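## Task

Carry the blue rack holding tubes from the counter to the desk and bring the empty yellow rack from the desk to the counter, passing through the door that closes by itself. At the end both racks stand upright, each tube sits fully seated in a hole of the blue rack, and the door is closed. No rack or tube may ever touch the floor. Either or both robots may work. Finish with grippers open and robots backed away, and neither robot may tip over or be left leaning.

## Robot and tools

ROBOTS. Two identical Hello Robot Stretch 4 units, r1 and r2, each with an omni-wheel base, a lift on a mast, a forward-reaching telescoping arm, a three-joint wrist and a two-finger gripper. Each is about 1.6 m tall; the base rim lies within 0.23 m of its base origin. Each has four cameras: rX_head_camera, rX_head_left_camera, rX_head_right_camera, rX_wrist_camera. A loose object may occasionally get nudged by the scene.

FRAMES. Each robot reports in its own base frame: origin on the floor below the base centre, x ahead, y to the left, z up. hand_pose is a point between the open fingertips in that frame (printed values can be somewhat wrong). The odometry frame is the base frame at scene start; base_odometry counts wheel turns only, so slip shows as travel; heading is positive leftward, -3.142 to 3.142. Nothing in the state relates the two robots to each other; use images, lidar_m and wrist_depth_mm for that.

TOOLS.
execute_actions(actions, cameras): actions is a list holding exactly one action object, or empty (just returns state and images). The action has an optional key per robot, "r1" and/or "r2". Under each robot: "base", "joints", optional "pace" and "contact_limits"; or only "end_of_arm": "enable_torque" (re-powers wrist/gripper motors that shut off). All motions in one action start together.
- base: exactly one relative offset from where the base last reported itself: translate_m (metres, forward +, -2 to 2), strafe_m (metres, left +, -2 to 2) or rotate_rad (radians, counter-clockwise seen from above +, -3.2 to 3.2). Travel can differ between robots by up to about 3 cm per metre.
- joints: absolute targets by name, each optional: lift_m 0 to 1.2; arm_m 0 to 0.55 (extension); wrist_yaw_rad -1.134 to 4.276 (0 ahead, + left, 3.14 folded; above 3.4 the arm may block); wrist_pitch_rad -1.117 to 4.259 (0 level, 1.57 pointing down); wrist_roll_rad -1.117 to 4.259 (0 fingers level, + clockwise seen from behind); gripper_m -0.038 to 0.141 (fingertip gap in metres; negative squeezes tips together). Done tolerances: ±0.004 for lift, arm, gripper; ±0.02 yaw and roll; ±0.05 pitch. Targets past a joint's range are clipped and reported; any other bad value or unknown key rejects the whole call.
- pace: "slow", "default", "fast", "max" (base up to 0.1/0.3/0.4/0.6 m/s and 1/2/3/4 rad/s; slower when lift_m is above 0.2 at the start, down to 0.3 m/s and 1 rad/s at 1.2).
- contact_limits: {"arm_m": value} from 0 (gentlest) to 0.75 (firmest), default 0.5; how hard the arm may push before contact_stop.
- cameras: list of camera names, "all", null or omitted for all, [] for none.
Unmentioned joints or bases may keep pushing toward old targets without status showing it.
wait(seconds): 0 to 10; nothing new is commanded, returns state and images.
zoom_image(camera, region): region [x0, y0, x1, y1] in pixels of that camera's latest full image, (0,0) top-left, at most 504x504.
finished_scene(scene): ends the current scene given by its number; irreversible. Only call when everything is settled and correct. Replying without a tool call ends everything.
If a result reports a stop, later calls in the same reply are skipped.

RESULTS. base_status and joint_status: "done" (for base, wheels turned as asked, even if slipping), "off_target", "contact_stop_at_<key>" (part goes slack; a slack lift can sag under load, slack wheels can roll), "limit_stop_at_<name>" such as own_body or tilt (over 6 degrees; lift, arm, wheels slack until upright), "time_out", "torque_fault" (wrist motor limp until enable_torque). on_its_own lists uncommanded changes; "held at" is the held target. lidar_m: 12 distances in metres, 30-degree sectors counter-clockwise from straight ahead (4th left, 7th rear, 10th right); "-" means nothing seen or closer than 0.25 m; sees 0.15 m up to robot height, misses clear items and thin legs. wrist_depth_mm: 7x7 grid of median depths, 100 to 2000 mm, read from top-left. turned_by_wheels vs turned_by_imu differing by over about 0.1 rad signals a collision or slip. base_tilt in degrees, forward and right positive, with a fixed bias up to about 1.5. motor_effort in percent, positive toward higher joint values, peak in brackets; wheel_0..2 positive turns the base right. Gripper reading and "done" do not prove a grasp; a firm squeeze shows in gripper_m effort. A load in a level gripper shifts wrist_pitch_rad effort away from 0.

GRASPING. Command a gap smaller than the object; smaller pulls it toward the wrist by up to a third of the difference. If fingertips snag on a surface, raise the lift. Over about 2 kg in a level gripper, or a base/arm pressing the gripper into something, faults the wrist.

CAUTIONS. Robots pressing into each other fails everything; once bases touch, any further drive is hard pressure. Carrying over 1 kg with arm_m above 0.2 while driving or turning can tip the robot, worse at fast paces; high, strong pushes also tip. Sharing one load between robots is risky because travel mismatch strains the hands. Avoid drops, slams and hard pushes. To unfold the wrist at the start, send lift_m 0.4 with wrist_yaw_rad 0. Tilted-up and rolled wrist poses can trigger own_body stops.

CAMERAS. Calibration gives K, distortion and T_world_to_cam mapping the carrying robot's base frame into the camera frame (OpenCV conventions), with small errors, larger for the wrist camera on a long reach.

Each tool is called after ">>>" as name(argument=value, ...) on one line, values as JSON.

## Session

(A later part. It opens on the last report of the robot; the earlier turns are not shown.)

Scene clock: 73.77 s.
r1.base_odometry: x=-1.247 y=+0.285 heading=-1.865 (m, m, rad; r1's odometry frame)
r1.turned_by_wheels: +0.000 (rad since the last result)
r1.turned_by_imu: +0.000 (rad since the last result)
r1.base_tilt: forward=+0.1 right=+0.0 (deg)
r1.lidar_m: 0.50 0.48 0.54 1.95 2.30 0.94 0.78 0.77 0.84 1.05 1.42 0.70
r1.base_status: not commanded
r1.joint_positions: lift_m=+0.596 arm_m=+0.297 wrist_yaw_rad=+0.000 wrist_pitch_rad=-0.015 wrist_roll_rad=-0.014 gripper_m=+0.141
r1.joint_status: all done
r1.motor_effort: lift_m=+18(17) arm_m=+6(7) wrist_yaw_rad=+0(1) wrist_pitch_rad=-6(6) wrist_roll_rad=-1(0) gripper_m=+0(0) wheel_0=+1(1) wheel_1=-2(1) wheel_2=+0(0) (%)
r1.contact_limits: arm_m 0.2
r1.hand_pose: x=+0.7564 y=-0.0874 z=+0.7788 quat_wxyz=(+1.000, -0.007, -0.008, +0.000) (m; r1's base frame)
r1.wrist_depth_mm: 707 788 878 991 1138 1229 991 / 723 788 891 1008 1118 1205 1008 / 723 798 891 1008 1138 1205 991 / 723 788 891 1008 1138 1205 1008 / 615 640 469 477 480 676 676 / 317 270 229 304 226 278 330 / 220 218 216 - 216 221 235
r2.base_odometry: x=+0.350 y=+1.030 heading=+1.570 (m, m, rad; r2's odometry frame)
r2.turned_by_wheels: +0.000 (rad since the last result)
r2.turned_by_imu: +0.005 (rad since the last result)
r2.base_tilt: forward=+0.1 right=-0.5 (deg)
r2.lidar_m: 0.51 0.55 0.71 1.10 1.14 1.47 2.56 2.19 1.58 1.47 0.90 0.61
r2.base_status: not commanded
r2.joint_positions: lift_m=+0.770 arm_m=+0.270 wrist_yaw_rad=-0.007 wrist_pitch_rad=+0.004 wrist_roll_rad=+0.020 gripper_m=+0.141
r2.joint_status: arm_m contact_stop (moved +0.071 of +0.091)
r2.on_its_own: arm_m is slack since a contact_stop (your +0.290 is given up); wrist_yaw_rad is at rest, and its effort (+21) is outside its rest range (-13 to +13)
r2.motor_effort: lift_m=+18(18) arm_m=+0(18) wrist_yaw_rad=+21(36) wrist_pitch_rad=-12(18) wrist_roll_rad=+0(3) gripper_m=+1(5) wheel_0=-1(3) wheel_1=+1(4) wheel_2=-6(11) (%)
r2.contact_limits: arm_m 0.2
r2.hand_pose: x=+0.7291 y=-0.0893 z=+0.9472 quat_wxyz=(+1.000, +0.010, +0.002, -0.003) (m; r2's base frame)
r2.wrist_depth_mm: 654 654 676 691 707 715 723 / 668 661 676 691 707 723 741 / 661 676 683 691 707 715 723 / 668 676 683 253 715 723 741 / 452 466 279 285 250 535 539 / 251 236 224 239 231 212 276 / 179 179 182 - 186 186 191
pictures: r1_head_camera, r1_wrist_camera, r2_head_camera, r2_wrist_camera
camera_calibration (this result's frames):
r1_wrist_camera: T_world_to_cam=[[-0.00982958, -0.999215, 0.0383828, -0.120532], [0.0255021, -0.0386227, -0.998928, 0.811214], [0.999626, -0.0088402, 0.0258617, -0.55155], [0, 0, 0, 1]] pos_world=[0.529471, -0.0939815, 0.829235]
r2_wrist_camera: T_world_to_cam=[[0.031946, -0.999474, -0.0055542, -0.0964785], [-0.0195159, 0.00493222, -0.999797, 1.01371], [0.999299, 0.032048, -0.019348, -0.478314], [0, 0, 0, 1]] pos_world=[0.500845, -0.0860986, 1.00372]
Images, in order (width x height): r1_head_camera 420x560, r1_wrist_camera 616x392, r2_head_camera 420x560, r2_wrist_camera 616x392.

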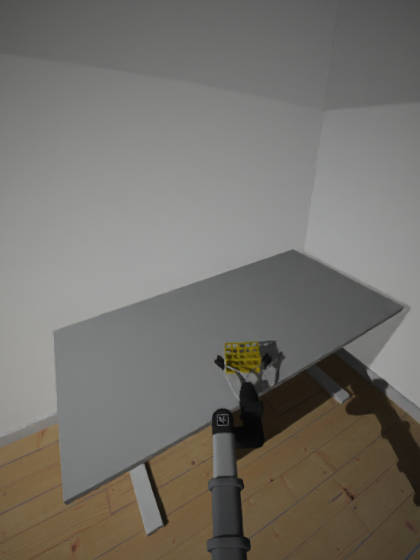

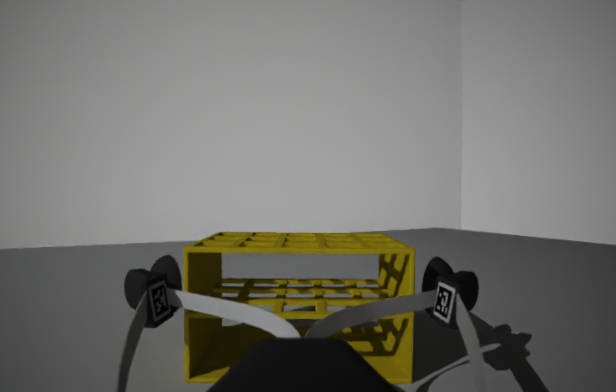

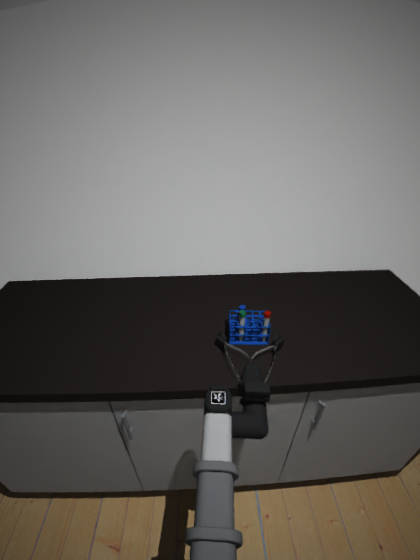

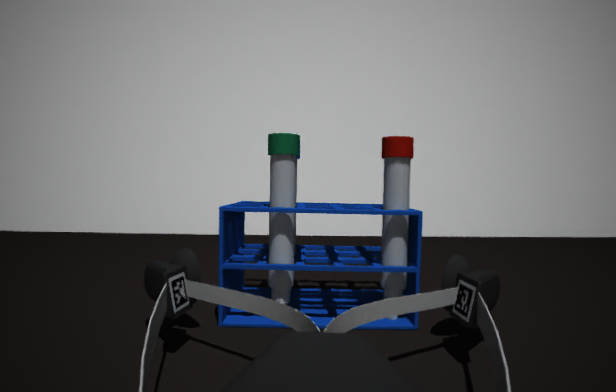

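>>> execute_actions(actions=[{"r1":{"base":{"strafe_m":0.004},"joints":{"lift_m":0.604}},"r2":{"joints":{"arm_m":0.255}}}], cameras=[])

>>> execute_actions(actions=[{"r1":{"joints":{"arm_m":0.315},"pace":"slow","contact_limits":{"arm_m":0.2}},"r2":{"joints":{"lift_m":0.80,"wrist_pitch_rad":0.08,"wrist_yaw_rad":0}}}], cameras=["r1_wrist_camera","r2_wrist_camera"])

Scene clock: 79.33 s.
r1.base_odometry: x=-1.243 y=+0.284 heading=-1.865 (m, m, rad; r1's odometry frame)
r1.turned_by_wheels: +0.000 (rad since the last result)
r1.turned_by_imu: +0.000 (rad since the last result)
r1.base_tilt: forward=+0.1 right=-0.1 (deg)
r1.lidar_m: 0.51 0.49 0.53 1.98 2.32 0.96 0.77 0.77 0.82 1.07 1.41 0.70
r1.base_status: done
r1.joint_positions: lift_m=+0.604 arm_m=+0.297 wrist_yaw_rad=+0.000 wrist_pitch_rad=-0.015 wrist_roll_rad=-0.014 gripper_m=+0.141
r1.joint_status: all done
r1.motor_effort: lift_m=+22(24) arm_m=+6(6) wrist_yaw_rad=-2(1) wrist_pitch_rad=-6(7) wrist_roll_rad=+0(1) gripper_m=-1(1) wheel_0=+1(6) wheel_1=-1(7) wheel_2=+0(0) (%)
r1.hand_pose: x=+0.7564 y=-0.0874 z=+0.7864 quat_wxyz=(+1.000, -0.007, -0.008, +0.000) (m; r1's base frame)
r1.wrist_depth_mm: 715 788 878 991 1160 1229 991 / 723 778 878 991 1160 1205 1008 / 715 788 891 991 1160 1205 1008 / 715 788 904 1008 1138 1205 991 / 668 683 585 508 512 723 723 / 342 289 197 359 198 298 355 / 236 235 221 - 233 237 251
r2.base_odometry: x=+0.350 y=+1.030 heading=+1.570 (m, m, rad; r2's odometry frame)
r2.turned_by_wheels: +0.001 (rad since the last result)
r2.turned_by_imu: +0.002 (rad since the last result)
r2.base_tilt: forward=+0.1 right=-0.6 (deg)
r2.lidar_m: 0.53 0.55 0.71 1.11 1.14 1.46 2.57 2.20 1.60 1.46 0.87 0.60
r2.base_status: not commanded
r2.joint_positions: lift_m=+0.770 arm_m=+0.256 wrist_yaw_rad=+0.000 wrist_pitch_rad=+0.002 wrist_roll_rad=+0.020 gripper_m=+0.141
r2.joint_status: all done
r2.motor_effort: lift_m=+18(18) arm_m=-5(6) wrist_yaw_rad=+2(20) wrist_pitch_rad=-8(12) wrist_roll_rad=+0(0) gripper_m=+0(2) wheel_0=+1(1) wheel_1=+0(1) wheel_2=+1(6) (%)
r2.hand_pose: x=+0.7153 y=-0.0875 z=+0.9478 quat_wxyz=(+1.000, +0.010, +0.001, +0.000) (m; r2's base frame)
r2.wrist_depth_mm: 676 683 699 707 715 723 741 / 668 691 699 699 715 723 741 / 676 691 699 707 715 723 741 / 683 683 707 715 715 732 750 / 466 480 373 293 296 544 554 / 256 241 228 252 234 211 281 / 181 181 185 - 188 189 194
pictures: none
No camera images: the call's "cameras" was empty. Leave "cameras" out to get every camera's image.

Scene clock: 80.43 s.
r1.base_odometry: x=-1.243 y=+0.284 heading=-1.865 (m, m, rad; r1's odometry frame)
r1.turned_by_wheels: +0.000 (rad since the last result)
r1.turned_by_imu: +0.000 (rad since the last result)
r1.base_tilt: forward=+0.1 right=+0.0 (deg)
r1.lidar_m: 0.50 0.48 0.52 1.99 2.29 0.96 0.75 0.77 0.82 1.05 1.41 0.69
r1.base_status: not commanded
r1.joint_positions: lift_m=+0.604 arm_m=+0.314 wrist_yaw_rad=+0.000 wrist_pitch_rad=-0.015 wrist_roll_rad=-0.014 gripper_m=+0.141
r1.joint_status: all done
r1.motor_effort: lift_m=+22(22) arm_m=+6(7) wrist_yaw_rad=+0(1) wrist_pitch_rad=-6(6) wrist_roll_rad=-1(1) gripper_m=+0(0) wheel_0=+1(1) wheel_1=-1(1) wheel_2=+0(0) (%)
r1.contact_limits: arm_m 0.2
r1.hand_pose: x=+0.7734 y=-0.0874 z=+0.7864 quat_wxyz=(+1.000, -0.007, -0.008, +0.000) (m; r1's base frame)
r1.wrist_depth_mm: 707 778 866 976 1118 1205 991 / 707 788 878 991 1138 1205 991 / 707 768 866 991 1138 1205 976 / 707 778 878 976 1160 1229 1008 / 676 683 508 517 521 723 723 / 342 290 191 257 194 298 357 / 236 234 223 - 223 238 251
r2.base_odometry: x=+0.350 y=+1.030 heading=+1.570 (m, m, rad; r2's odometry frame)
r2.turned_by_wheels: +0.000 (rad since the last result)
r2.turned_by_imu: +0.000 (rad since the last result)
r2.base_tilt: forward=+0.1 right=-0.6 (deg)
r2.lidar_m: 0.52 0.54 0.70 1.11 1.15 1.48 2.58 2.20 1.57 1.45 0.87 0.61
r2.base_status: not commanded
r2.joint_positions: lift_m=+0.800 arm_m=+0.256 wrist_yaw_rad=+0.000 wrist_pitch_rad=+0.082 wrist_roll_rad=+0.020 gripper_m=+0.141
r2.joint_status: all done
r2.motor_effort: lift_m=+23(24) arm_m=-5(5) wrist_yaw_rad=+2(2) wrist_pitch_rad=-6(4) wrist_roll_rad=+0(1) gripper_m=-1(1) wheel_0=+1(1) wheel_1=+0(0) wheel_2=+1(1) (%)
r2.hand_pose: x=+0.7143 y=-0.0874 z=+0.9544 quat_wxyz=(+0.999, +0.010, +0.041, +0.000) (m; r2's base frame)
r2.wrist_depth_mm: 647 654 668 668 691 699 707 / 661 661 676 699 699 715 723 / 676 676 683 699 707 715 732 / 668 691 691 294 715 741 741 / 421 433 296 267 268 462 469 / 266 255 243 256 248 211 286 / 200 200 203 - 206 205 218
pictures: r1_wrist_camera, r2_wrist_camera
camera_calibration (this result's frames):
r1_wrist_camera: T_world_to_cam=[[-0.00985112, -0.999215, 0.0383828, -0.120646], [0.0255015, -0.0386232, -0.998928, 0.818376], [0.999626, -0.00886174, 0.025862, -0.568734], [0, 0, 0, 1]] pos_world=[0.546463, -0.0939828, 0.836838]
r2_wrist_camera: T_world_to_cam=[[0.0379067, -0.999245, -0.00854147, -0.0954764], [-0.0973075, 0.00481587, -0.995243, 1.07174], [0.994532, 0.0385575, -0.0970515, -0.385314], [0, 0, 0, 1]] pos_world=[0.491114, -0.085709, 1.02843]
Images, in order (width x height): r1_wrist_camera 616x392, r2_wrist_camera 616x392.

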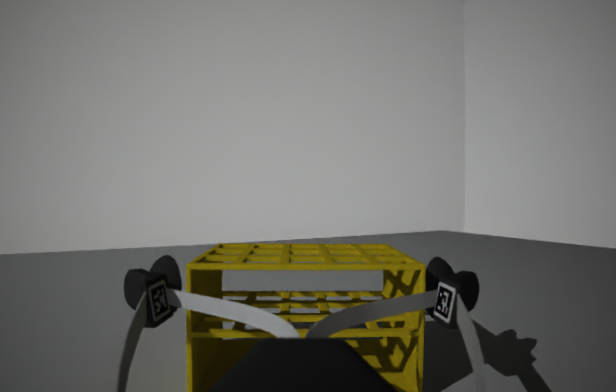

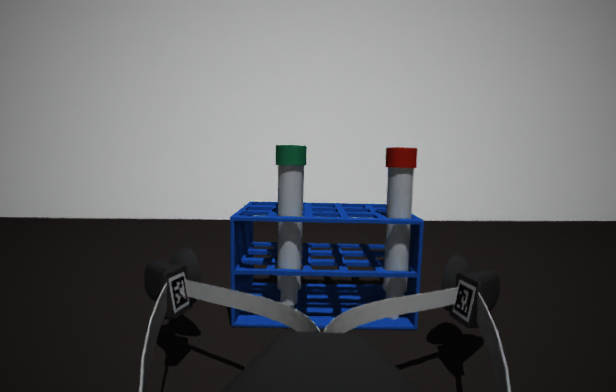

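>>> execute_actions(actions=[{"r1":{"joints":{"lift_m":0.594}},"r2":{"base":{"strafe_m":-0.004},"joints":{"arm_m":0.303},"pace":"slow","contact_limits":{"arm_m":0.2}}}], cameras=["r2_wrist_camera"])

>>> execute_actions(actions=[{"r1":{"joints":{"gripper_m":0.08}},"r2":{"joints":{"gripper_m":0.08}}}], cameras=["r1_head_camera","r1_wrist_camera","r2_head_camera","r2_wrist_camera"])

>>> zoom_image(camera="r1_head_camera", region=[190, 320, 290, 410])

>>> zoom_image(camera="r2_head_camera", region=[190, 290, 300, 390])

Scene clock: 87.80 s.
r1.base_odometry: x=-1.243 y=+0.284 heading=-1.865 (m, m, rad; r1's odometry frame)
r1.turned_by_wheels: +0.000 (rad since the last result)
r1.turned_by_imu: +0.000 (rad since the last result)
r1.base_tilt: forward=+0.1 right=-0.1 (deg)
r1.lidar_m: 0.51 0.49 0.52 1.98 2.31 0.96 0.77 0.77 0.83 1.06 1.41 0.70
r1.base_status: not commanded
r1.joint_positions: lift_m=+0.594 arm_m=+0.314 wrist_yaw_rad=+0.000 wrist_pitch_rad=-0.015 wrist_roll_rad=-0.014 gripper_m=+0.141
r1.joint_status: all done
r1.motor_effort: lift_m=+17(21) arm_m=+6(6) wrist_yaw_rad=-1(0) wrist_pitch_rad=-6(5) wrist_roll_rad=+0(1) gripper_m=+1(0) wheel_0=+1(1) wheel_1=-1(1) wheel_2=+0(0) (%)
r1.hand_pose: x=+0.7734 y=-0.0874 z=+0.7768 quat_wxyz=(+1.000, -0.007, -0.008, +0.000) (m; r1's base frame)
r1.wrist_depth_mm: 707 778 866 976 1138 1205 991 / 715 768 866 976 1118 1205 991 / 707 778 866 976 1118 1205 991 / 707 778 866 991 1138 1205 991 / 609 621 469 549 274 661 668 / 310 265 195 252 211 273 325 / 215 214 211 - 211 217 229
r2.base_odometry: x=+0.354 y=+1.030 heading=+1.570 (m, m, rad; r2's odometry frame)
r2.turned_by_wheels: +0.000 (rad since the last result)
r2.turned_by_imu: +0.001 (rad since the last result)
r2.base_tilt: forward=+0.1 right=-0.6 (deg)
r2.lidar_m: 0.51 0.55 0.70 1.11 1.11 1.48 2.58 2.16 1.56 1.45 0.89 0.60
r2.base_status: done
r2.joint_positions: lift_m=+0.800 arm_m=+0.302 wrist_yaw_rad=+0.000 wrist_pitch_rad=+0.082 wrist_roll_rad=+0.020 gripper_m=+0.141
r2.joint_status: all done
r2.motor_effort: lift_m=+23(24) arm_m=+5(5) wrist_yaw_rad=+3(2) wrist_pitch_rad=-5(6) wrist_roll_rad=+0(0) gripper_m=+1(2) wheel_0=+1(5) wheel_1=-1(5) wheel_2=+0(0) (%)
r2.contact_limits: arm_m 0.2
r2.hand_pose: x=+0.7605 y=-0.0874 z=+0.9544 quat_wxyz=(+0.999, +0.010, +0.041, +0.000) (m; r2's base frame)
r2.wrist_depth_mm: 597 615 627 634 647 661 668 / 615 621 634 647 654 661 676 / 627 634 647 661 661 676 683 / 627 640 654 661 661 683 699 / 421 433 224 366 207 469 462 / 266 254 219 200 200 211 286 / 200 199 202 - 202 206 218
pictures: r2_wrist_camera
camera_calibration (this result's frames):
r2_wrist_camera: T_world_to_cam=[[0.0379173, -0.999244, -0.00854222, -0.0972292], [-0.0973259, 0.00481488, -0.995241, 1.07623], [0.99453, 0.0385682, -0.0970698, -0.431169], [0, 0, 0, 1]] pos_world=[0.537242, -0.0857083, 1.02843]
Images, in order (width x height): r2_wrist_camera 616x392.

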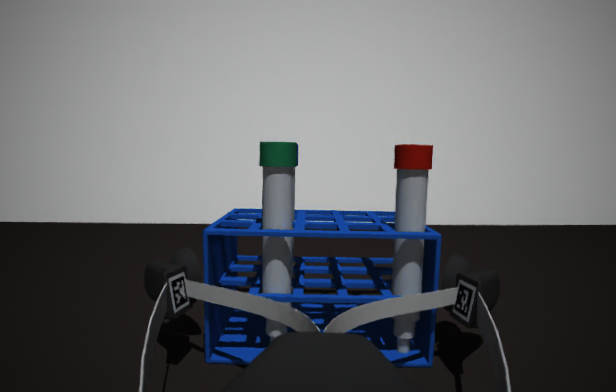

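Scene clock: 89.43 s.
r1.base_odometry: x=-1.243 y=+0.284 heading=-1.865 (m, m, rad; r1's odometry frame)
r1.turned_by_wheels: +0.000 (rad since the last result)
r1.turned_by_imu: +0.000 (rad since the last result)
r1.base_tilt: forward=+0.2 right=+0.0 (deg)
r1.lidar_m: 0.52 0.49 0.52 1.98 2.31 0.95 0.77 0.78 0.84 1.06 1.40 0.69
r1.base_status: not commanded
r1.joint_positions: lift_m=+0.594 arm_m=+0.314 wrist_yaw_rad=+0.000 wrist_pitch_rad=-0.015 wrist_roll_rad=-0.014 gripper_m=+0.080
r1.joint_status: all done
r1.motor_effort: lift_m=+17(18) arm_m=+6(6) wrist_yaw_rad=+1(1) wrist_pitch_rad=-6(6) wrist_roll_rad=-1(1) gripper_m=-21(19) wheel_0=+1(1) wheel_1=-1(1) wheel_2=+0(0) (%)
r1.hand_pose: x=+0.7734 y=-0.0874 z=+0.7768 quat_wxyz=(+1.000, -0.007, -0.008, +0.000) (m; r1's base frame)
r1.wrist_depth_mm: 699 778 866 960 1118 1205 991 / 699 778 878 991 1138 1205 991 / 715 778 866 991 1118 1205 976 / 707 788 878 976 1118 1229 991 / 603 621 230 469 473 668 654 / 312 183 202 231 202 271 325 / 214 213 196 - 198 217 229
r2.base_odometry: x=+0.354 y=+1.030 heading=+1.570 (m, m, rad; r2's odometry frame)
r2.turned_by_wheels: +0.000 (rad since the last result)
r2.turned_by_imu: +0.000 (rad since the last result)
r2.base_tilt: forward=+0.0 right=-0.6 (deg)
r2.lidar_m: 0.53 0.55 0.70 1.11 1.15 1.50 2.57 2.21 1.57 1.45 0.89 0.59
r2.base_status: not commanded
r2.joint_positions: lift_m=+0.800 arm_m=+0.302 wrist_yaw_rad=+0.000 wrist_pitch_rad=+0.083 wrist_roll_rad=+0.020 gripper_m=+0.080
r2.joint_status: all done
r2.motor_effort: lift_m=+23(23) arm_m=+5(6) wrist_yaw_rad=+2(2) wrist_pitch_rad=-9(9) wrist_roll_rad=+0(0) gripper_m=-25(22) wheel_0=+1(1) wheel_1=-1(1) wheel_2=+0(0) (%)
r2.hand_pose: x=+0.7604 y=-0.0874 z=+0.9540 quat_wxyz=(+0.999, +0.010, +0.042, +0.000) (m; r2's base frame)
r2.wrist_depth_mm: 603 615 615 634 640 661 668 / 615 634 634 647 654 668 668 / 621 634 647 654 661 676 683 / 640 640 647 654 236 683 699 / 415 430 236 234 197 459 466 / 263 234 195 213 190 182 283 / 199 198 196 - 191 204 203
pictures: r1_head_camera, r1_wrist_camera, r2_head_camera, r2_wrist_camera
camera_calibration (this result's frames):
r1_wrist_camera: T_world_to_cam=[[-0.00985094, -0.999215, 0.0383829, -0.120277], [0.0255014, -0.0386233, -0.998928, 0.808766], [0.999626, -0.00886157, 0.0258619, -0.568494], [0, 0, 0, 1]] pos_world=[0.546472, -0.0939828, 0.827218]
r2_wrist_camera: T_world_to_cam=[[0.0379614, -0.999242, -0.00858501, -0.0972084], [-0.0984554, 0.00480934, -0.99513, 1.07666], [0.994417, 0.0386218, -0.0981983, -0.430016], [0, 0, 0, 1]] pos_world=[0.537308, -0.0857048, 1.02835]
Images, in order (width x height): r1_head_camera 420x560, r1_wrist_camera 616x392, r2_head_camera 420x560, r2_wrist_camera 616x392.

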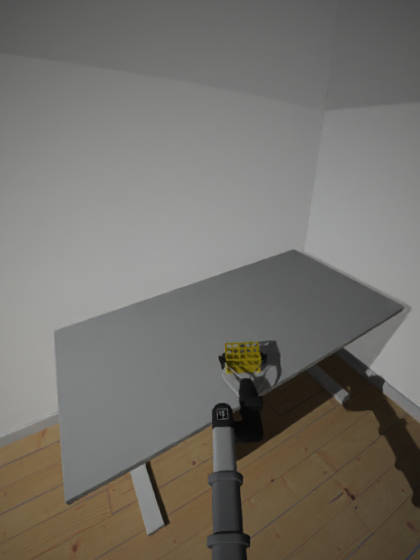

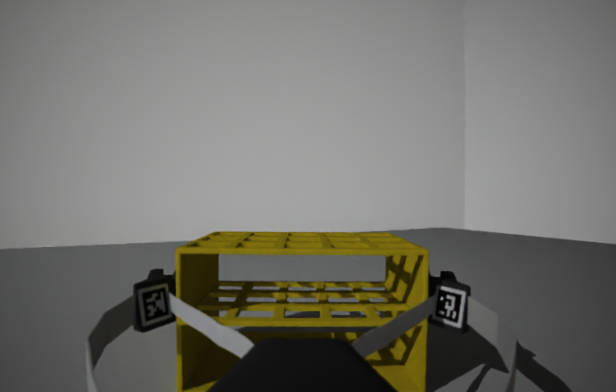

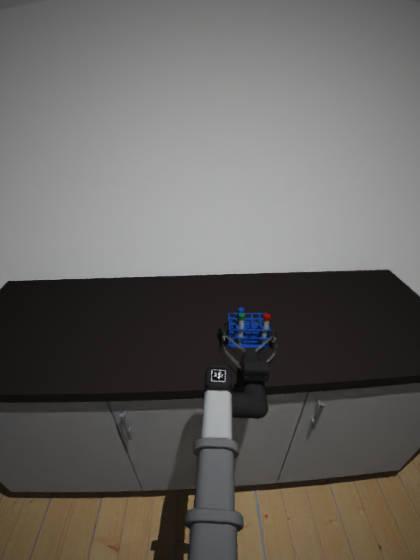

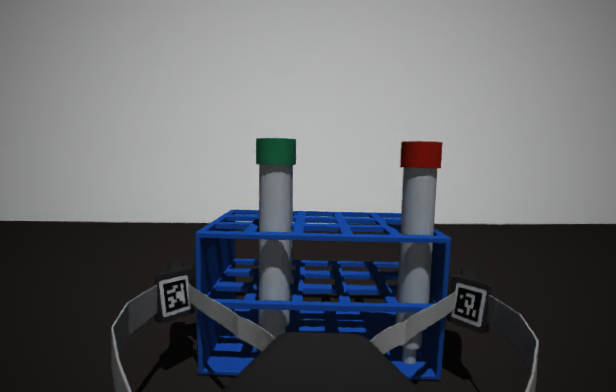

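Region (190, 320, 290, 410) of r1_head_camera's 420x560 image, scaled by 5.040, with more detail than that image has; it fills the top 454 rows of this view, and the rest is white.

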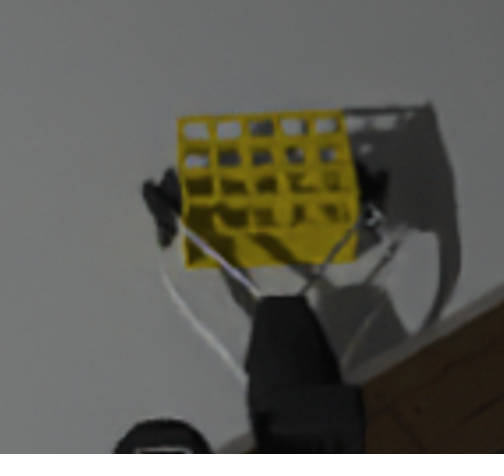

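Region (190, 290, 300, 390) of r2_head_camera's 420x560 image, scaled by 4.582, with more detail than that image has; it fills the top 458 rows of this view, and the rest is white.

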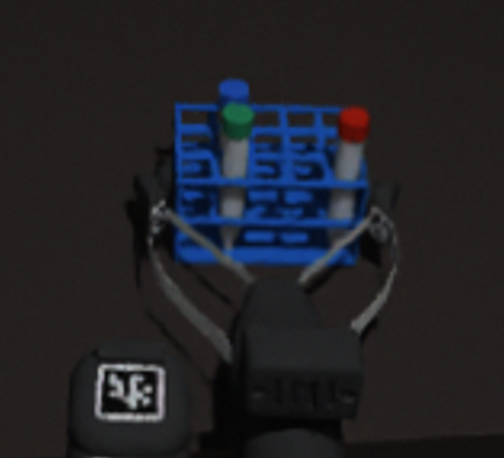

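>>> execute_actions(actions=[{"r1":{"joints":{"lift_m":0.64}},"r2":{"joints":{"lift_m":0.845}}}], cameras=["r1_wrist_camera","r2_wrist_camera"])

>>> execute_actions(actions=[{"r1":{"joints":{"arm_m":0.0}},"r2":{"joints":{"arm_m":0.0}}}], cameras=["r1_wrist_camera","r2_wrist_camera","r1_head_left_camera","r2_head_right_camera"])

Scene clock: 93.87 s.
r1.base_odometry: x=-1.243 y=+0.284 heading=-1.865 (m, m, rad; r1's odometry frame)
r1.turned_by_wheels: +0.000 (rad since the last result)
r1.turned_by_imu: +0.000 (rad since the last result)
r1.base_tilt: forward=+0.2 right=+0.0 (deg)
r1.lidar_m: 0.48 0.48 0.51 1.96 2.31 0.96 0.76 0.77 0.82 1.07 1.41 0.70
r1.base_status: not commanded
r1.joint_positions: lift_m=+0.640 arm_m=+0.314 wrist_yaw_rad=+0.000 wrist_pitch_rad=-0.014 wrist_roll_rad=-0.014 gripper_m=+0.080
r1.joint_status: all done
r1.motor_effort: lift_m=+23(25) arm_m=+6(6) wrist_yaw_rad=-1(0) wrist_pitch_rad=-8(9) wrist_roll_rad=-1(1) gripper_m=-21(20) wheel_0=+1(1) wheel_1=-1(1) wheel_2=+0(0) (%)
r1.hand_pose: x=+0.7734 y=-0.0874 z=+0.8221 quat_wxyz=(+1.000, -0.007, -0.007, +0.000) (m; r1's base frame)
r1.wrist_depth_mm: 699 778 866 991 1098 1205 976 / 707 778 866 991 1138 1205 991 / 715 778 866 976 1118 1229 991 / 707 768 866 976 1118 1205 991 / 707 759 230 668 668 946 931 / 449 183 203 230 202 387 466 / 309 307 196 - 199 310 317
r2.base_odometry: x=+0.354 y=+1.030 heading=+1.570 (m, m, rad; r2's odometry frame)
r2.turned_by_wheels: +0.000 (rad since the last result)
r2.turned_by_imu: +0.001 (rad since the last result)
r2.base_tilt: forward=+0.1 right=-0.6 (deg)
r2.lidar_m: 0.54 0.55 0.71 1.10 1.13 1.49 2.58 2.24 1.55 1.45 0.88 0.59
r2.base_status: not commanded
r2.joint_positions: lift_m=+0.845 arm_m=+0.302 wrist_yaw_rad=+0.000 wrist_pitch_rad=+0.083 wrist_roll_rad=+0.020 gripper_m=+0.080
r2.joint_status: all done
r2.motor_effort: lift_m=+24(25) arm_m=+5(5) wrist_yaw_rad=+2(2) wrist_pitch_rad=-10(9) wrist_roll_rad=+1(0) gripper_m=-25(22) wheel_0=+1(1) wheel_1=-1(2) wheel_2=+0(0) (%)
r2.hand_pose: x=+0.7604 y=-0.0874 z=+0.9989 quat_wxyz=(+0.999, +0.010, +0.042, +0.000) (m; r2's base frame)
r2.wrist_depth_mm: 609 615 621 634 654 647 668 / 615 621 634 640 647 661 676 / 621 640 647 654 661 676 683 / 634 640 661 661 237 683 699 / 580 597 236 234 198 640 647 / 368 325 195 213 191 182 397 / 276 276 220 - 193 283 282
pictures: r1_wrist_camera, r2_wrist_camera
camera_calibration (this result's frames):
r1_wrist_camera: T_world_to_cam=[[-0.00981778, -0.999215, 0.0383915, -0.12205], [0.024644, -0.0386235, -0.99895, 0.854736], [0.999648, -0.00886135, 0.0250039, -0.568986], [0, 0, 0, 1]] pos_world=[0.546523, -0.0939827, 0.872751]
r2_wrist_camera: T_world_to_cam=[[0.0379598, -0.999242, -0.00859249, -0.0968143], [-0.0986491, 0.00480942, -0.995111, 1.12145], [0.994398, 0.0386219, -0.0983918, -0.425399], [0, 0, 0, 1]] pos_world=[0.537321, -0.0857048, 1.07328]
Images, in order (width x height): r1_wrist_camera 616x392, r2_wrist_camera 616x392.

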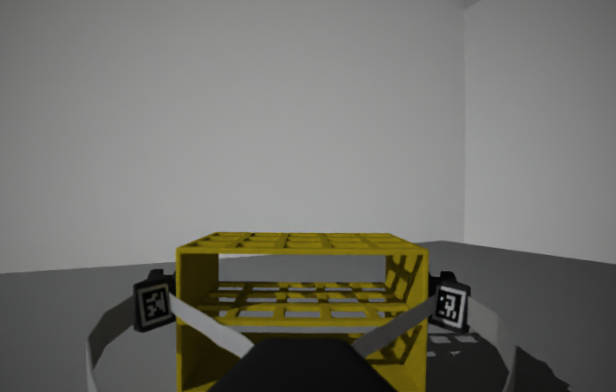

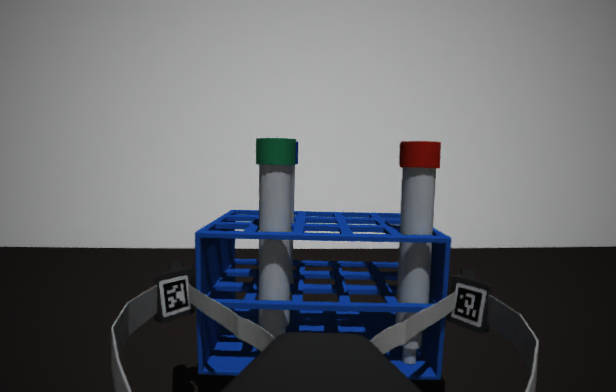

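Scene clock: 95.93 s.
r1.base_odometry: x=-1.243 y=+0.284 heading=-1.865 (m, m, rad; r1's odometry frame)
r1.turned_by_wheels: +0.000 (rad since the last result)
r1.turned_by_imu: +0.000 (rad since the last result)
r1.base_tilt: forward=+0.1 right=-0.1 (deg)
r1.lidar_m: 0.43 0.48 0.53 1.96 2.30 0.93 0.77 0.78 0.83 1.04 1.41 0.70
r1.base_status: not commanded
r1.joint_positions: lift_m=+0.640 arm_m=+0.001 wrist_yaw_rad=+0.000 wrist_pitch_rad=-0.014 wrist_roll_rad=-0.014 gripper_m=+0.080
r1.joint_status: all done
r1.motor_effort: lift_m=+23(23) arm_m=-5(5) wrist_yaw_rad=-1(1) wrist_pitch_rad=-9(9) wrist_roll_rad=+0(1) gripper_m=-20(21) wheel_0=+1(1) wheel_1=-1(1) wheel_2=+0(0) (%)
r1.hand_pose: x=+0.4603 y=-0.0875 z=+0.8221 quat_wxyz=(+1.000, -0.007, -0.007, +0.000) (m; r1's base frame)
r1.wrist_depth_mm: 931 1042 1138 1281 1499 1366 1118 / 931 1025 1160 1308 1499 1336 1118 / 931 1025 1138 1281 1430 1366 1118 / 931 1042 1138 1308 1464 1366 1118 / 904 904 230 683 683 960 960 / 452 183 202 230 202 530 1098 / 312 312 196 - 198 1098 1098
r2.base_odometry: x=+0.354 y=+1.030 heading=+1.570 (m, m, rad; r2's odometry frame)
r2.turned_by_wheels: +0.000 (rad since the last result)
r2.turned_by_imu: +0.001 (rad since the last result)
r2.base_tilt: forward=+0.1 right=-0.7 (deg)
r2.lidar_m: 0.39 0.56 0.71 1.11 1.16 1.45 2.56 2.19 1.58 1.45 0.90 0.43
r2.base_status: not commanded
r2.joint_positions: lift_m=+0.845 arm_m=+0.001 wrist_yaw_rad=+0.000 wrist_pitch_rad=+0.084 wrist_roll_rad=+0.020 gripper_m=+0.080
r2.joint_status: all done
r2.motor_effort: lift_m=+24(24) arm_m=-5(5) wrist_yaw_rad=+3(1) wrist_pitch_rad=-11(10) wrist_roll_rad=+0(0) gripper_m=-25(23) wheel_0=+1(1) wheel_1=-1(1) wheel_2=+0(0) (%)
r2.hand_pose: x=+0.4596 y=-0.0875 z=+0.9988 quat_wxyz=(+0.999, +0.010, +0.042, +0.000) (m; r2's base frame)
r2.wrist_depth_mm: 891 904 904 917 931 946 960 / 904 904 917 946 946 960 991 / 931 917 931 960 960 960 1025 / 917 946 960 960 236 991 1008 / 585 603 236 235 198 647 654 / 375 332 195 212 191 182 399 / 332 336 220 - 193 384 373
pictures: r1_head_left_camera, r1_wrist_camera, r2_head_right_camera, r2_wrist_camera
camera_calibration (this result's frames):
r1_wrist_camera: T_world_to_cam=[[-0.00999312, -0.999213, 0.0383938, -0.125095], [0.0243893, -0.0386278, -0.998956, 0.862501], [0.999653, -0.0090463, 0.0247561, -0.255807], [0, 0, 0, 1]] pos_world=[0.233432, -0.0939941, 0.872736]
r2_wrist_camera: T_world_to_cam=[[0.0378274, -0.999247, -0.00860429, -0.0853588], [-0.0989561, 0.00482233, -0.99508, 1.09179], [0.994373, 0.0384928, -0.0986992, -0.125903], [0, 0, 0, 1]] pos_world=[0.236463, -0.0857132, 1.07326]
Images, in order (width x height): r1_head_left_camera 420x672, r1_wrist_camera 616x392, r2_head_right_camera 420x672, r2_wrist_camera 616x392.

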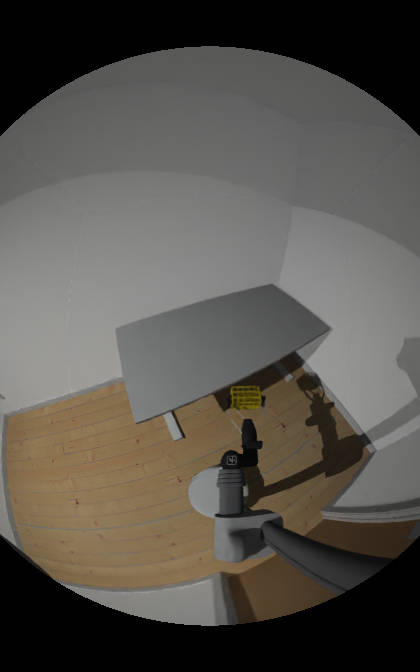

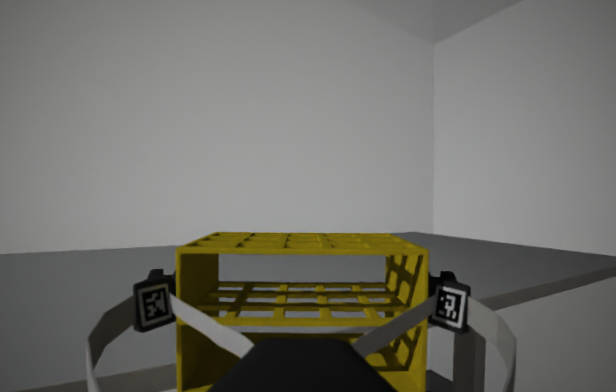

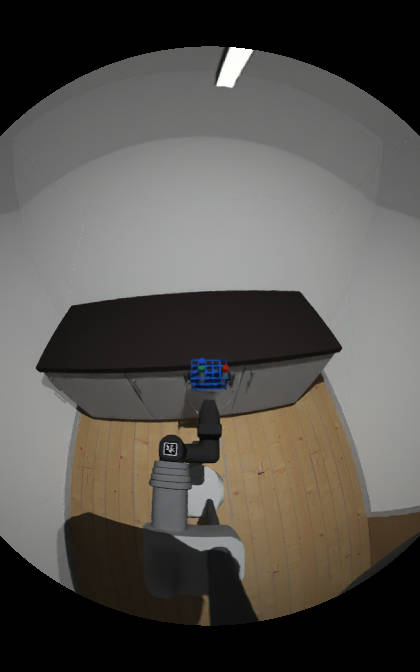

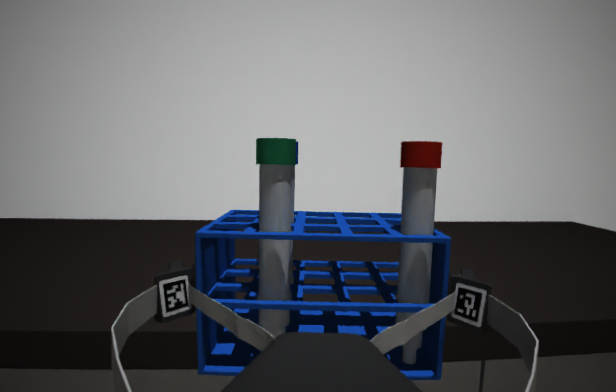

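>>> execute_actions(actions=[{"r1":{"base":{"rotate_rad":0.48},"joints":{"lift_m":0.68}},"r2":{"base":{"translate_m":-1.85},"joints":{"lift_m":0.72},"pace":"default"}}], cameras=["r1_head_left_camera","r1_head_right_camera","r2_head_right_camera"])

Scene clock: 114.93 s.
r1.base_odometry: x=-1.243 y=+0.284 heading=-1.385 (m, m, rad; r1's odometry frame)
r1.turned_by_wheels: +0.480 (rad since the last result)
r1.turned_by_imu: +0.490 (rad since the last result)
r1.base_tilt: forward=+0.1 right=+0.0 (deg)
r1.lidar_m: 0.44 0.52 1.88 2.35 1.01 0.78 0.77 0.82 1.02 1.41 0.74 0.54
r1.base_status: done
r1.joint_positions: lift_m=+0.680 arm_m=+0.001 wrist_yaw_rad=+0.000 wrist_pitch_rad=-0.014 wrist_roll_rad=-0.014 gripper_m=+0.080
r1.joint_status: all done
r1.motor_effort: lift_m=+22(22) arm_m=-5(5) wrist_yaw_rad=-1(1) wrist_pitch_rad=-9(9) wrist_roll_rad=+0(1) gripper_m=-20(20) wheel_0=-1(6) wheel_1=-3(6) wheel_2=-1(7) (%)
r1.hand_pose: x=+0.4603 y=-0.0874 z=+0.8621 quat_wxyz=(+1.000, -0.007, -0.007, +0.000) (m; r1's base frame)
r1.wrist_depth_mm: 1060 1060 1078 1078 1078 1060 1078 / 1060 1078 1078 1078 1078 1078 1078 / 1098 1078 1078 1098 1078 1098 1078 / 1078 1078 1078 1098 1078 1078 1098 / 1098 1078 230 866 866 1078 1098 / 1078 183 203 230 202 496 597 / 410 389 196 - 199 399 421
r2.base_odometry: x=+0.352 y=-0.820 heading=+1.570 (m, m, rad; r2's odometry frame)
r2.turned_by_wheels: +0.000 (rad since the last result)
r2.turned_by_imu: +0.003 (rad since the last result)
r2.base_tilt: forward=+0.1 right=-0.6 (deg)
r2.lidar_m: 0.40 1.52 1.02 0.95 0.97 0.78 0.67 0.71 0.95 1.61 1.64 2.16
r2.base_status: done
r2.joint_positions: lift_m=+0.720 arm_m=+0.001 wrist_yaw_rad=+0.000 wrist_pitch_rad=+0.084 wrist_roll_rad=+0.020 gripper_m=+0.080
r2.joint_status: all done
r2.motor_effort: lift_m=+20(23) arm_m=-5(5) wrist_yaw_rad=+2(2) wrist_pitch_rad=-10(11) wrist_roll_rad=+0(0) gripper_m=-23(22) wheel_0=+0(5) wheel_1=+0(5) wheel_2=-1(9) (%)
r2.hand_pose: x=+0.4595 y=-0.0874 z=+0.8742 quat_wxyz=(+0.999, +0.010, +0.042, +0.000) (m; r2's base frame)
r2.wrist_depth_mm: 1618 - - - - - 1983 / 1661 - - - - - - / 1661 - - - - - - / 1661 - - - 237 - - / 1708 - 235 234 197 - 1983 / 1661 1983 194 213 190 182 1983 / 1576 1618 219 - 193 1708 1756
pictures: r1_head_left_camera, r1_head_right_camera, r2_head_right_camera
Images, in order (width x height): r1_head_left_camera 420x672, r1_head_right_camera 420x672, r2_head_right_camera 420x672.

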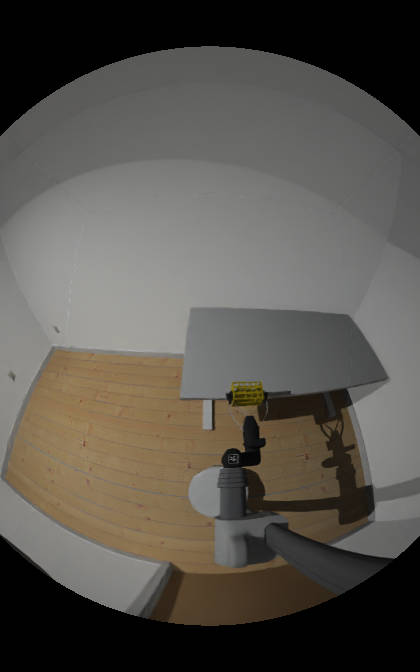

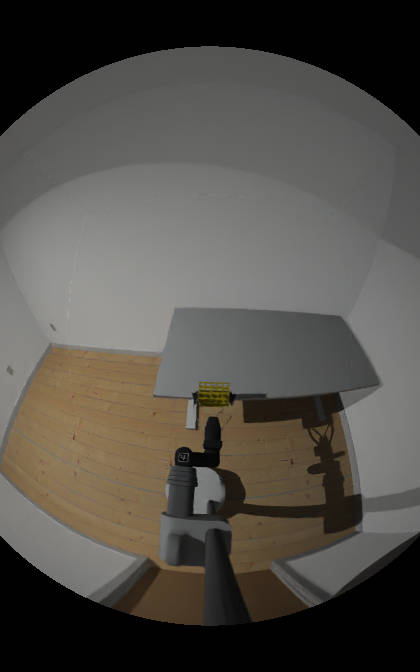

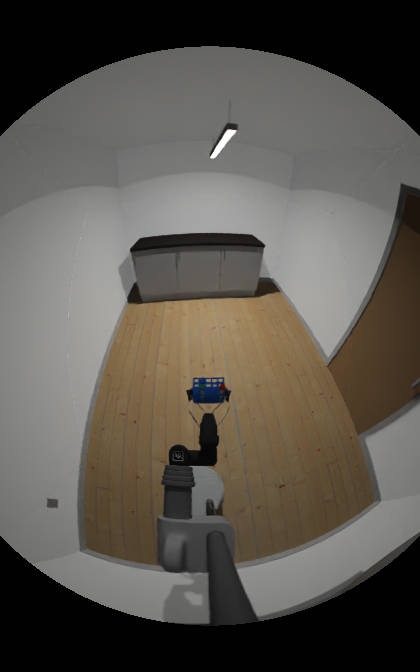

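>>> execute_actions(actions=[{"r1":{"base":{"strafe_m":-0.19}},"r2":{"base":{"rotate_rad":-1.52}}}], cameras=[])

>>> execute_actions(actions=[{"r1":{"base":{"translate_m":-0.5}}}], cameras=["r1_head_left_camera","r1_head_right_camera","r2_head_camera"])

Scene clock: 120.30 s.
r1.base_odometry: x=-1.429 y=+0.249 heading=-1.385 (m, m, rad; r1's odometry frame)
r1.turned_by_wheels: +0.000 (rad since the last result)
r1.turned_by_imu: +0.001 (rad since the last result)
r1.base_tilt: forward=+0.1 right=+0.0 (deg)
r1.lidar_m: 0.43 0.52 1.87 2.53 1.00 0.81 0.78 0.81 1.00 1.23 0.74 0.54
r1.base_status: done
r1.joint_positions: lift_m=+0.680 arm_m=+0.001 wrist_yaw_rad=+0.000 wrist_pitch_rad=-0.014 wrist_roll_rad=-0.014 gripper_m=+0.080
r1.joint_status: not commanded
r1.motor_effort: lift_m=+22(23) arm_m=-5(5) wrist_yaw_rad=+0(0) wrist_pitch_rad=-9(9) wrist_roll_rad=-1(1) gripper_m=-20(20) wheel_0=+1(11) wheel_1=+0(9) wheel_2=+0(3) (%)
r1.hand_pose: x=+0.4603 y=-0.0874 z=+0.8621 quat_wxyz=(+1.000, -0.007, -0.007, +0.000) (m; r1's base frame)
r1.wrist_depth_mm: 1060 1060 1078 1078 1078 1098 1078 / 1060 1078 1078 1078 1078 1078 1078 / 1060 1078 1078 1060 1078 1078 1098 / 1078 1060 1078 1060 1078 1060 1078 / 1060 1078 230 854 866 1098 1098 / 569 182 203 230 202 500 597 / 399 394 196 - 199 399 424
r2.base_odometry: x=+0.352 y=-0.820 heading=+0.050 (m, m, rad; r2's odometry frame)
r2.turned_by_wheels: -1.520 (rad since the last result)
r2.turned_by_imu: -1.492 (rad since the last result)
r2.base_tilt: forward=+0.1 right=-0.6 (deg)
r2.lidar_m: 0.39 1.66 2.24 2.36 1.41 1.03 0.94 1.00 0.77 0.66 0.74 0.99
r2.base_status: done
r2.joint_positions: lift_m=+0.720 arm_m=+0.001 wrist_yaw_rad=+0.000 wrist_pitch_rad=+0.084 wrist_roll_rad=+0.020 gripper_m=+0.080
r2.joint_status: not commanded
r2.motor_effort: lift_m=+20(20) arm_m=-5(5) wrist_yaw_rad=+3(1) wrist_pitch_rad=-9(10) wrist_roll_rad=+0(1) gripper_m=-26(26) wheel_0=-1(5) wheel_1=-1(6) wheel_2=+0(3) (%)
r2.hand_pose: x=+0.4595 y=-0.0875 z=+0.8742 quat_wxyz=(+0.999, +0.010, +0.042, +0.000) (m; r2's base frame)
r2.wrist_depth_mm: 1366 1336 1366 1397 1336 1336 931 / 1397 1366 1397 1397 1366 1336 931 / 1366 1397 1430 1366 1366 1336 917 / 1430 1430 1366 1397 237 1336 917 / 1430 1430 222 234 198 1205 904 / 1464 1430 194 213 190 182 891 / 1464 1499 220 - 193 1255 842
pictures: none
No camera images: the call's "cameras" was empty. Leave "cameras" out to get every camera's image.

Scene clock: 123.43 s.
r1.base_odometry: x=-1.521 y=+0.741 heading=-1.386 (m, m, rad; r1's odometry frame)
r1.turned_by_wheels: +0.000 (rad since the last result)
r1.turned_by_imu: +0.000 (rad since the last result)
r1.base_tilt: forward=+0.0 right=+0.0 (deg)
r1.lidar_m: 0.44 1.04 2.60 0.78 0.40 0.28 0.27 0.27 0.41 0.84 1.26 1.04
r1.base_status: done
r1.joint_positions: lift_m=+0.680 arm_m=+0.001 wrist_yaw_rad=+0.000 wrist_pitch_rad=-0.014 wrist_roll_rad=-0.014 gripper_m=+0.080
r1.joint_status: not commanded
r1.motor_effort: lift_m=+22(22) arm_m=-5(5) wrist_yaw_rad=+0(2) wrist_pitch_rad=-9(10) wrist_roll_rad=-1(0) gripper_m=-20(20) wheel_0=-2(7) wheel_1=-2(9) wheel_2=-1(10) (%)
r1.hand_pose: x=+0.4603 y=-0.0874 z=+0.8621 quat_wxyz=(+1.000, -0.007, -0.007, +0.000) (m; r1's base frame)
r1.wrist_depth_mm: 1576 1537 1618 1576 1537 1576 1537 / 1576 1537 1576 1576 1576 1576 1576 / 1537 1576 1576 1576 1618 1576 1576 / 1537 1537 1576 1576 1618 1576 1537 / 1537 1576 230 866 866 1205 1205 / 1576 182 202 230 202 778 1160 / 1537 1618 196 - 199 1576 1205
r2.base_odometry: x=+0.352 y=-0.820 heading=+0.050 (m, m, rad; r2's odometry frame)
r2.turned_by_wheels: +0.000 (rad since the last result)
r2.turned_by_imu: +0.001 (rad since the last result)
r2.base_tilt: forward=+0.1 right=-0.6 (deg)
r2.lidar_m: 0.43 1.65 2.23 2.33 1.43 0.99 0.94 0.99 0.76 0.68 0.70 0.96
r2.base_status: not commanded
r2.joint_positions: lift_m=+0.720 arm_m=+0.001 wrist_yaw_rad=+0.000 wrist_pitch_rad=+0.084 wrist_roll_rad=+0.020 gripper_m=+0.080
r2.joint_status: not commanded
r2.motor_effort: lift_m=+20(20) arm_m=-5(5) wrist_yaw_rad=+3(2) wrist_pitch_rad=-10(11) wrist_roll_rad=+0(0) gripper_m=-25(27) wheel_0=-1(1) wheel_1=-1(1) wheel_2=+0(1) (%)
r2.hand_pose: x=+0.4595 y=-0.0875 z=+0.8742 quat_wxyz=(+0.999, +0.010, +0.042, +0.000) (m; r2's base frame)
r2.wrist_depth_mm: 1366 1336 1366 1336 1397 1336 917 / 1397 1397 1397 1366 1366 1336 917 / 1366 1397 1366 1397 1397 1336 917 / 1397 1397 1430 1397 1464 1308 904 / 1430 1430 222 233 198 1205 904 / 1464 1499 195 212 189 182 891 / 1464 1464 220 - 193 1281 854
pictures: r1_head_left_camera, r1_head_right_camera, r2_head_camera
Images, in order (width x height): r1_head_left_camera 420x672, r1_head_right_camera 420x672, r2_head_camera 420x560.

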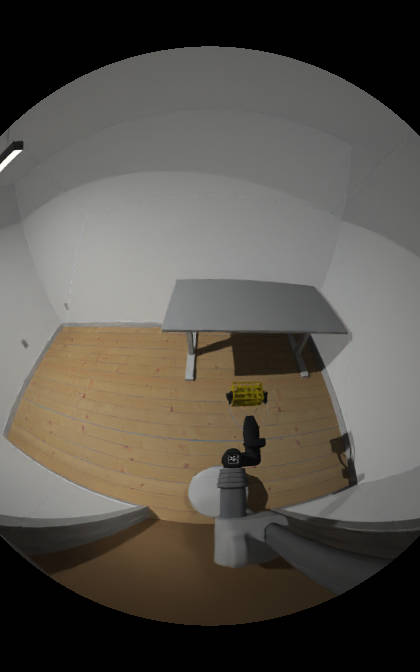

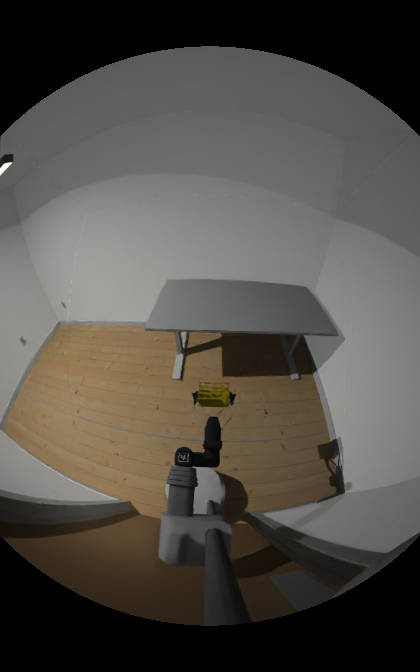

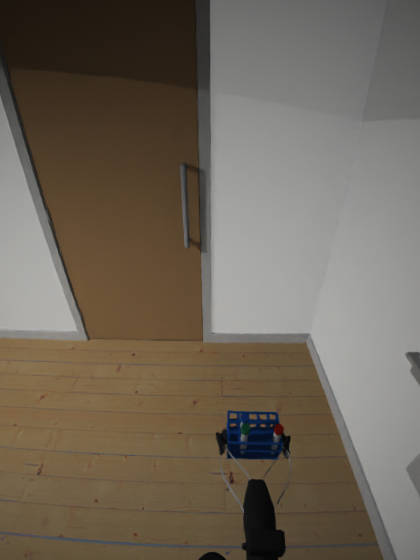

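>>> execute_actions(actions=[{"r1":{"base":{"translate_m":-0.45},"pace":"slow"}}], cameras=["r1_head_left_camera","r2_head_camera"])

Scene clock: 132.70 s.
r1.base_odometry: x=-1.604 y=+1.183 heading=-1.386 (m, m, rad; r1's odometry frame)
r1.turned_by_wheels: +0.000 (rad since the last result)
r1.turned_by_imu: -0.001 (rad since the last result)
r1.base_tilt: forward=+0.0 right=+0.0 (deg)
r1.lidar_m: 0.44 1.49 0.48 0.26 0.25 0.26 0.25 0.39 1.26 0.43 0.41 1.52
r1.base_status: done
r1.joint_positions: lift_m=+0.680 arm_m=+0.001 wrist_yaw_rad=+0.000 wrist_pitch_rad=-0.014 wrist_roll_rad=-0.014 gripper_m=+0.080
r1.joint_status: not commanded
r1.motor_effort: lift_m=+21(22) arm_m=-5(5) wrist_yaw_rad=-2(4) wrist_pitch_rad=-9(9) wrist_roll_rad=+0(0) gripper_m=-20(21) wheel_0=-6(8) wheel_1=-5(11) wheel_2=+6(16) (%)
r1.hand_pose: x=+0.4602 y=-0.0874 z=+0.8622 quat_wxyz=(+1.000, -0.007, -0.007, +0.000) (m; r1's base frame)
r1.wrist_depth_mm: - - - - - - 1537 / - - - - - - 1576 / - - - - - - 1537 / - - - - - - 1537 / - - 230 - 1499 1661 1499 / - 183 202 232 202 1576 1537 / 1921 1808 196 - 198 1808 1537
r2.base_odometry: x=+0.352 y=-0.820 heading=+0.050 (m, m, rad; r2's odometry frame)
r2.turned_by_wheels: +0.000 (rad since the last result)
r2.turned_by_imu: +0.002 (rad since the last result)
r2.base_tilt: forward=+0.1 right=-0.6 (deg)
r2.lidar_m: 0.41 1.05 2.24 2.36 1.44 1.00 0.95 0.98 0.77 0.67 0.72 0.97
r2.base_status: not commanded
r2.joint_positions: lift_m=+0.720 arm_m=+0.001 wrist_yaw_rad=+0.000 wrist_pitch_rad=+0.084 wrist_roll_rad=+0.020 gripper_m=+0.080
r2.joint_status: not commanded
r2.motor_effort: lift_m=+20(20) arm_m=-5(5) wrist_yaw_rad=+3(3) wrist_pitch_rad=-10(10) wrist_roll_rad=+0(0) gripper_m=-24(24) wheel_0=-1(1) wheel_1=-1(1) wheel_2=+0(0) (%)
r2.hand_pose: x=+0.4595 y=-0.0875 z=+0.8742 quat_wxyz=(+0.999, +0.010, +0.042, +0.000) (m; r2's base frame)
r2.wrist_depth_mm: 1098 854 - 1336 1366 1308 917 / 1138 878 - 1366 1397 1308 931 / 1160 904 - 1397 1430 1336 931 / 1205 904 - 1499 1397 1308 917 / 1205 946 221 234 198 1229 904 / 1336 842 195 212 190 182 891 / 1336 1042 219 - 193 1255 854
pictures: r1_head_left_camera, r2_head_camera
Images, in order (width x height): r1_head_left_camera 420x672, r2_head_camera 420x560.

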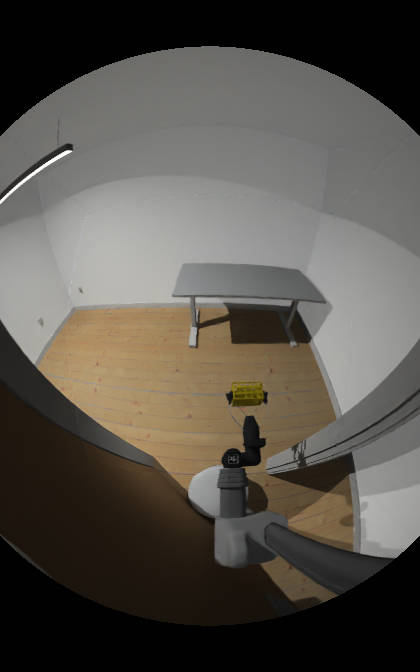

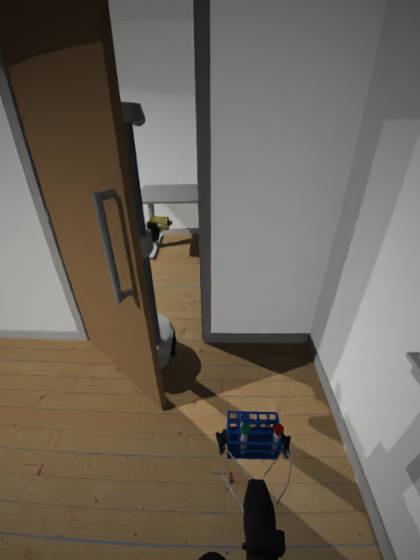

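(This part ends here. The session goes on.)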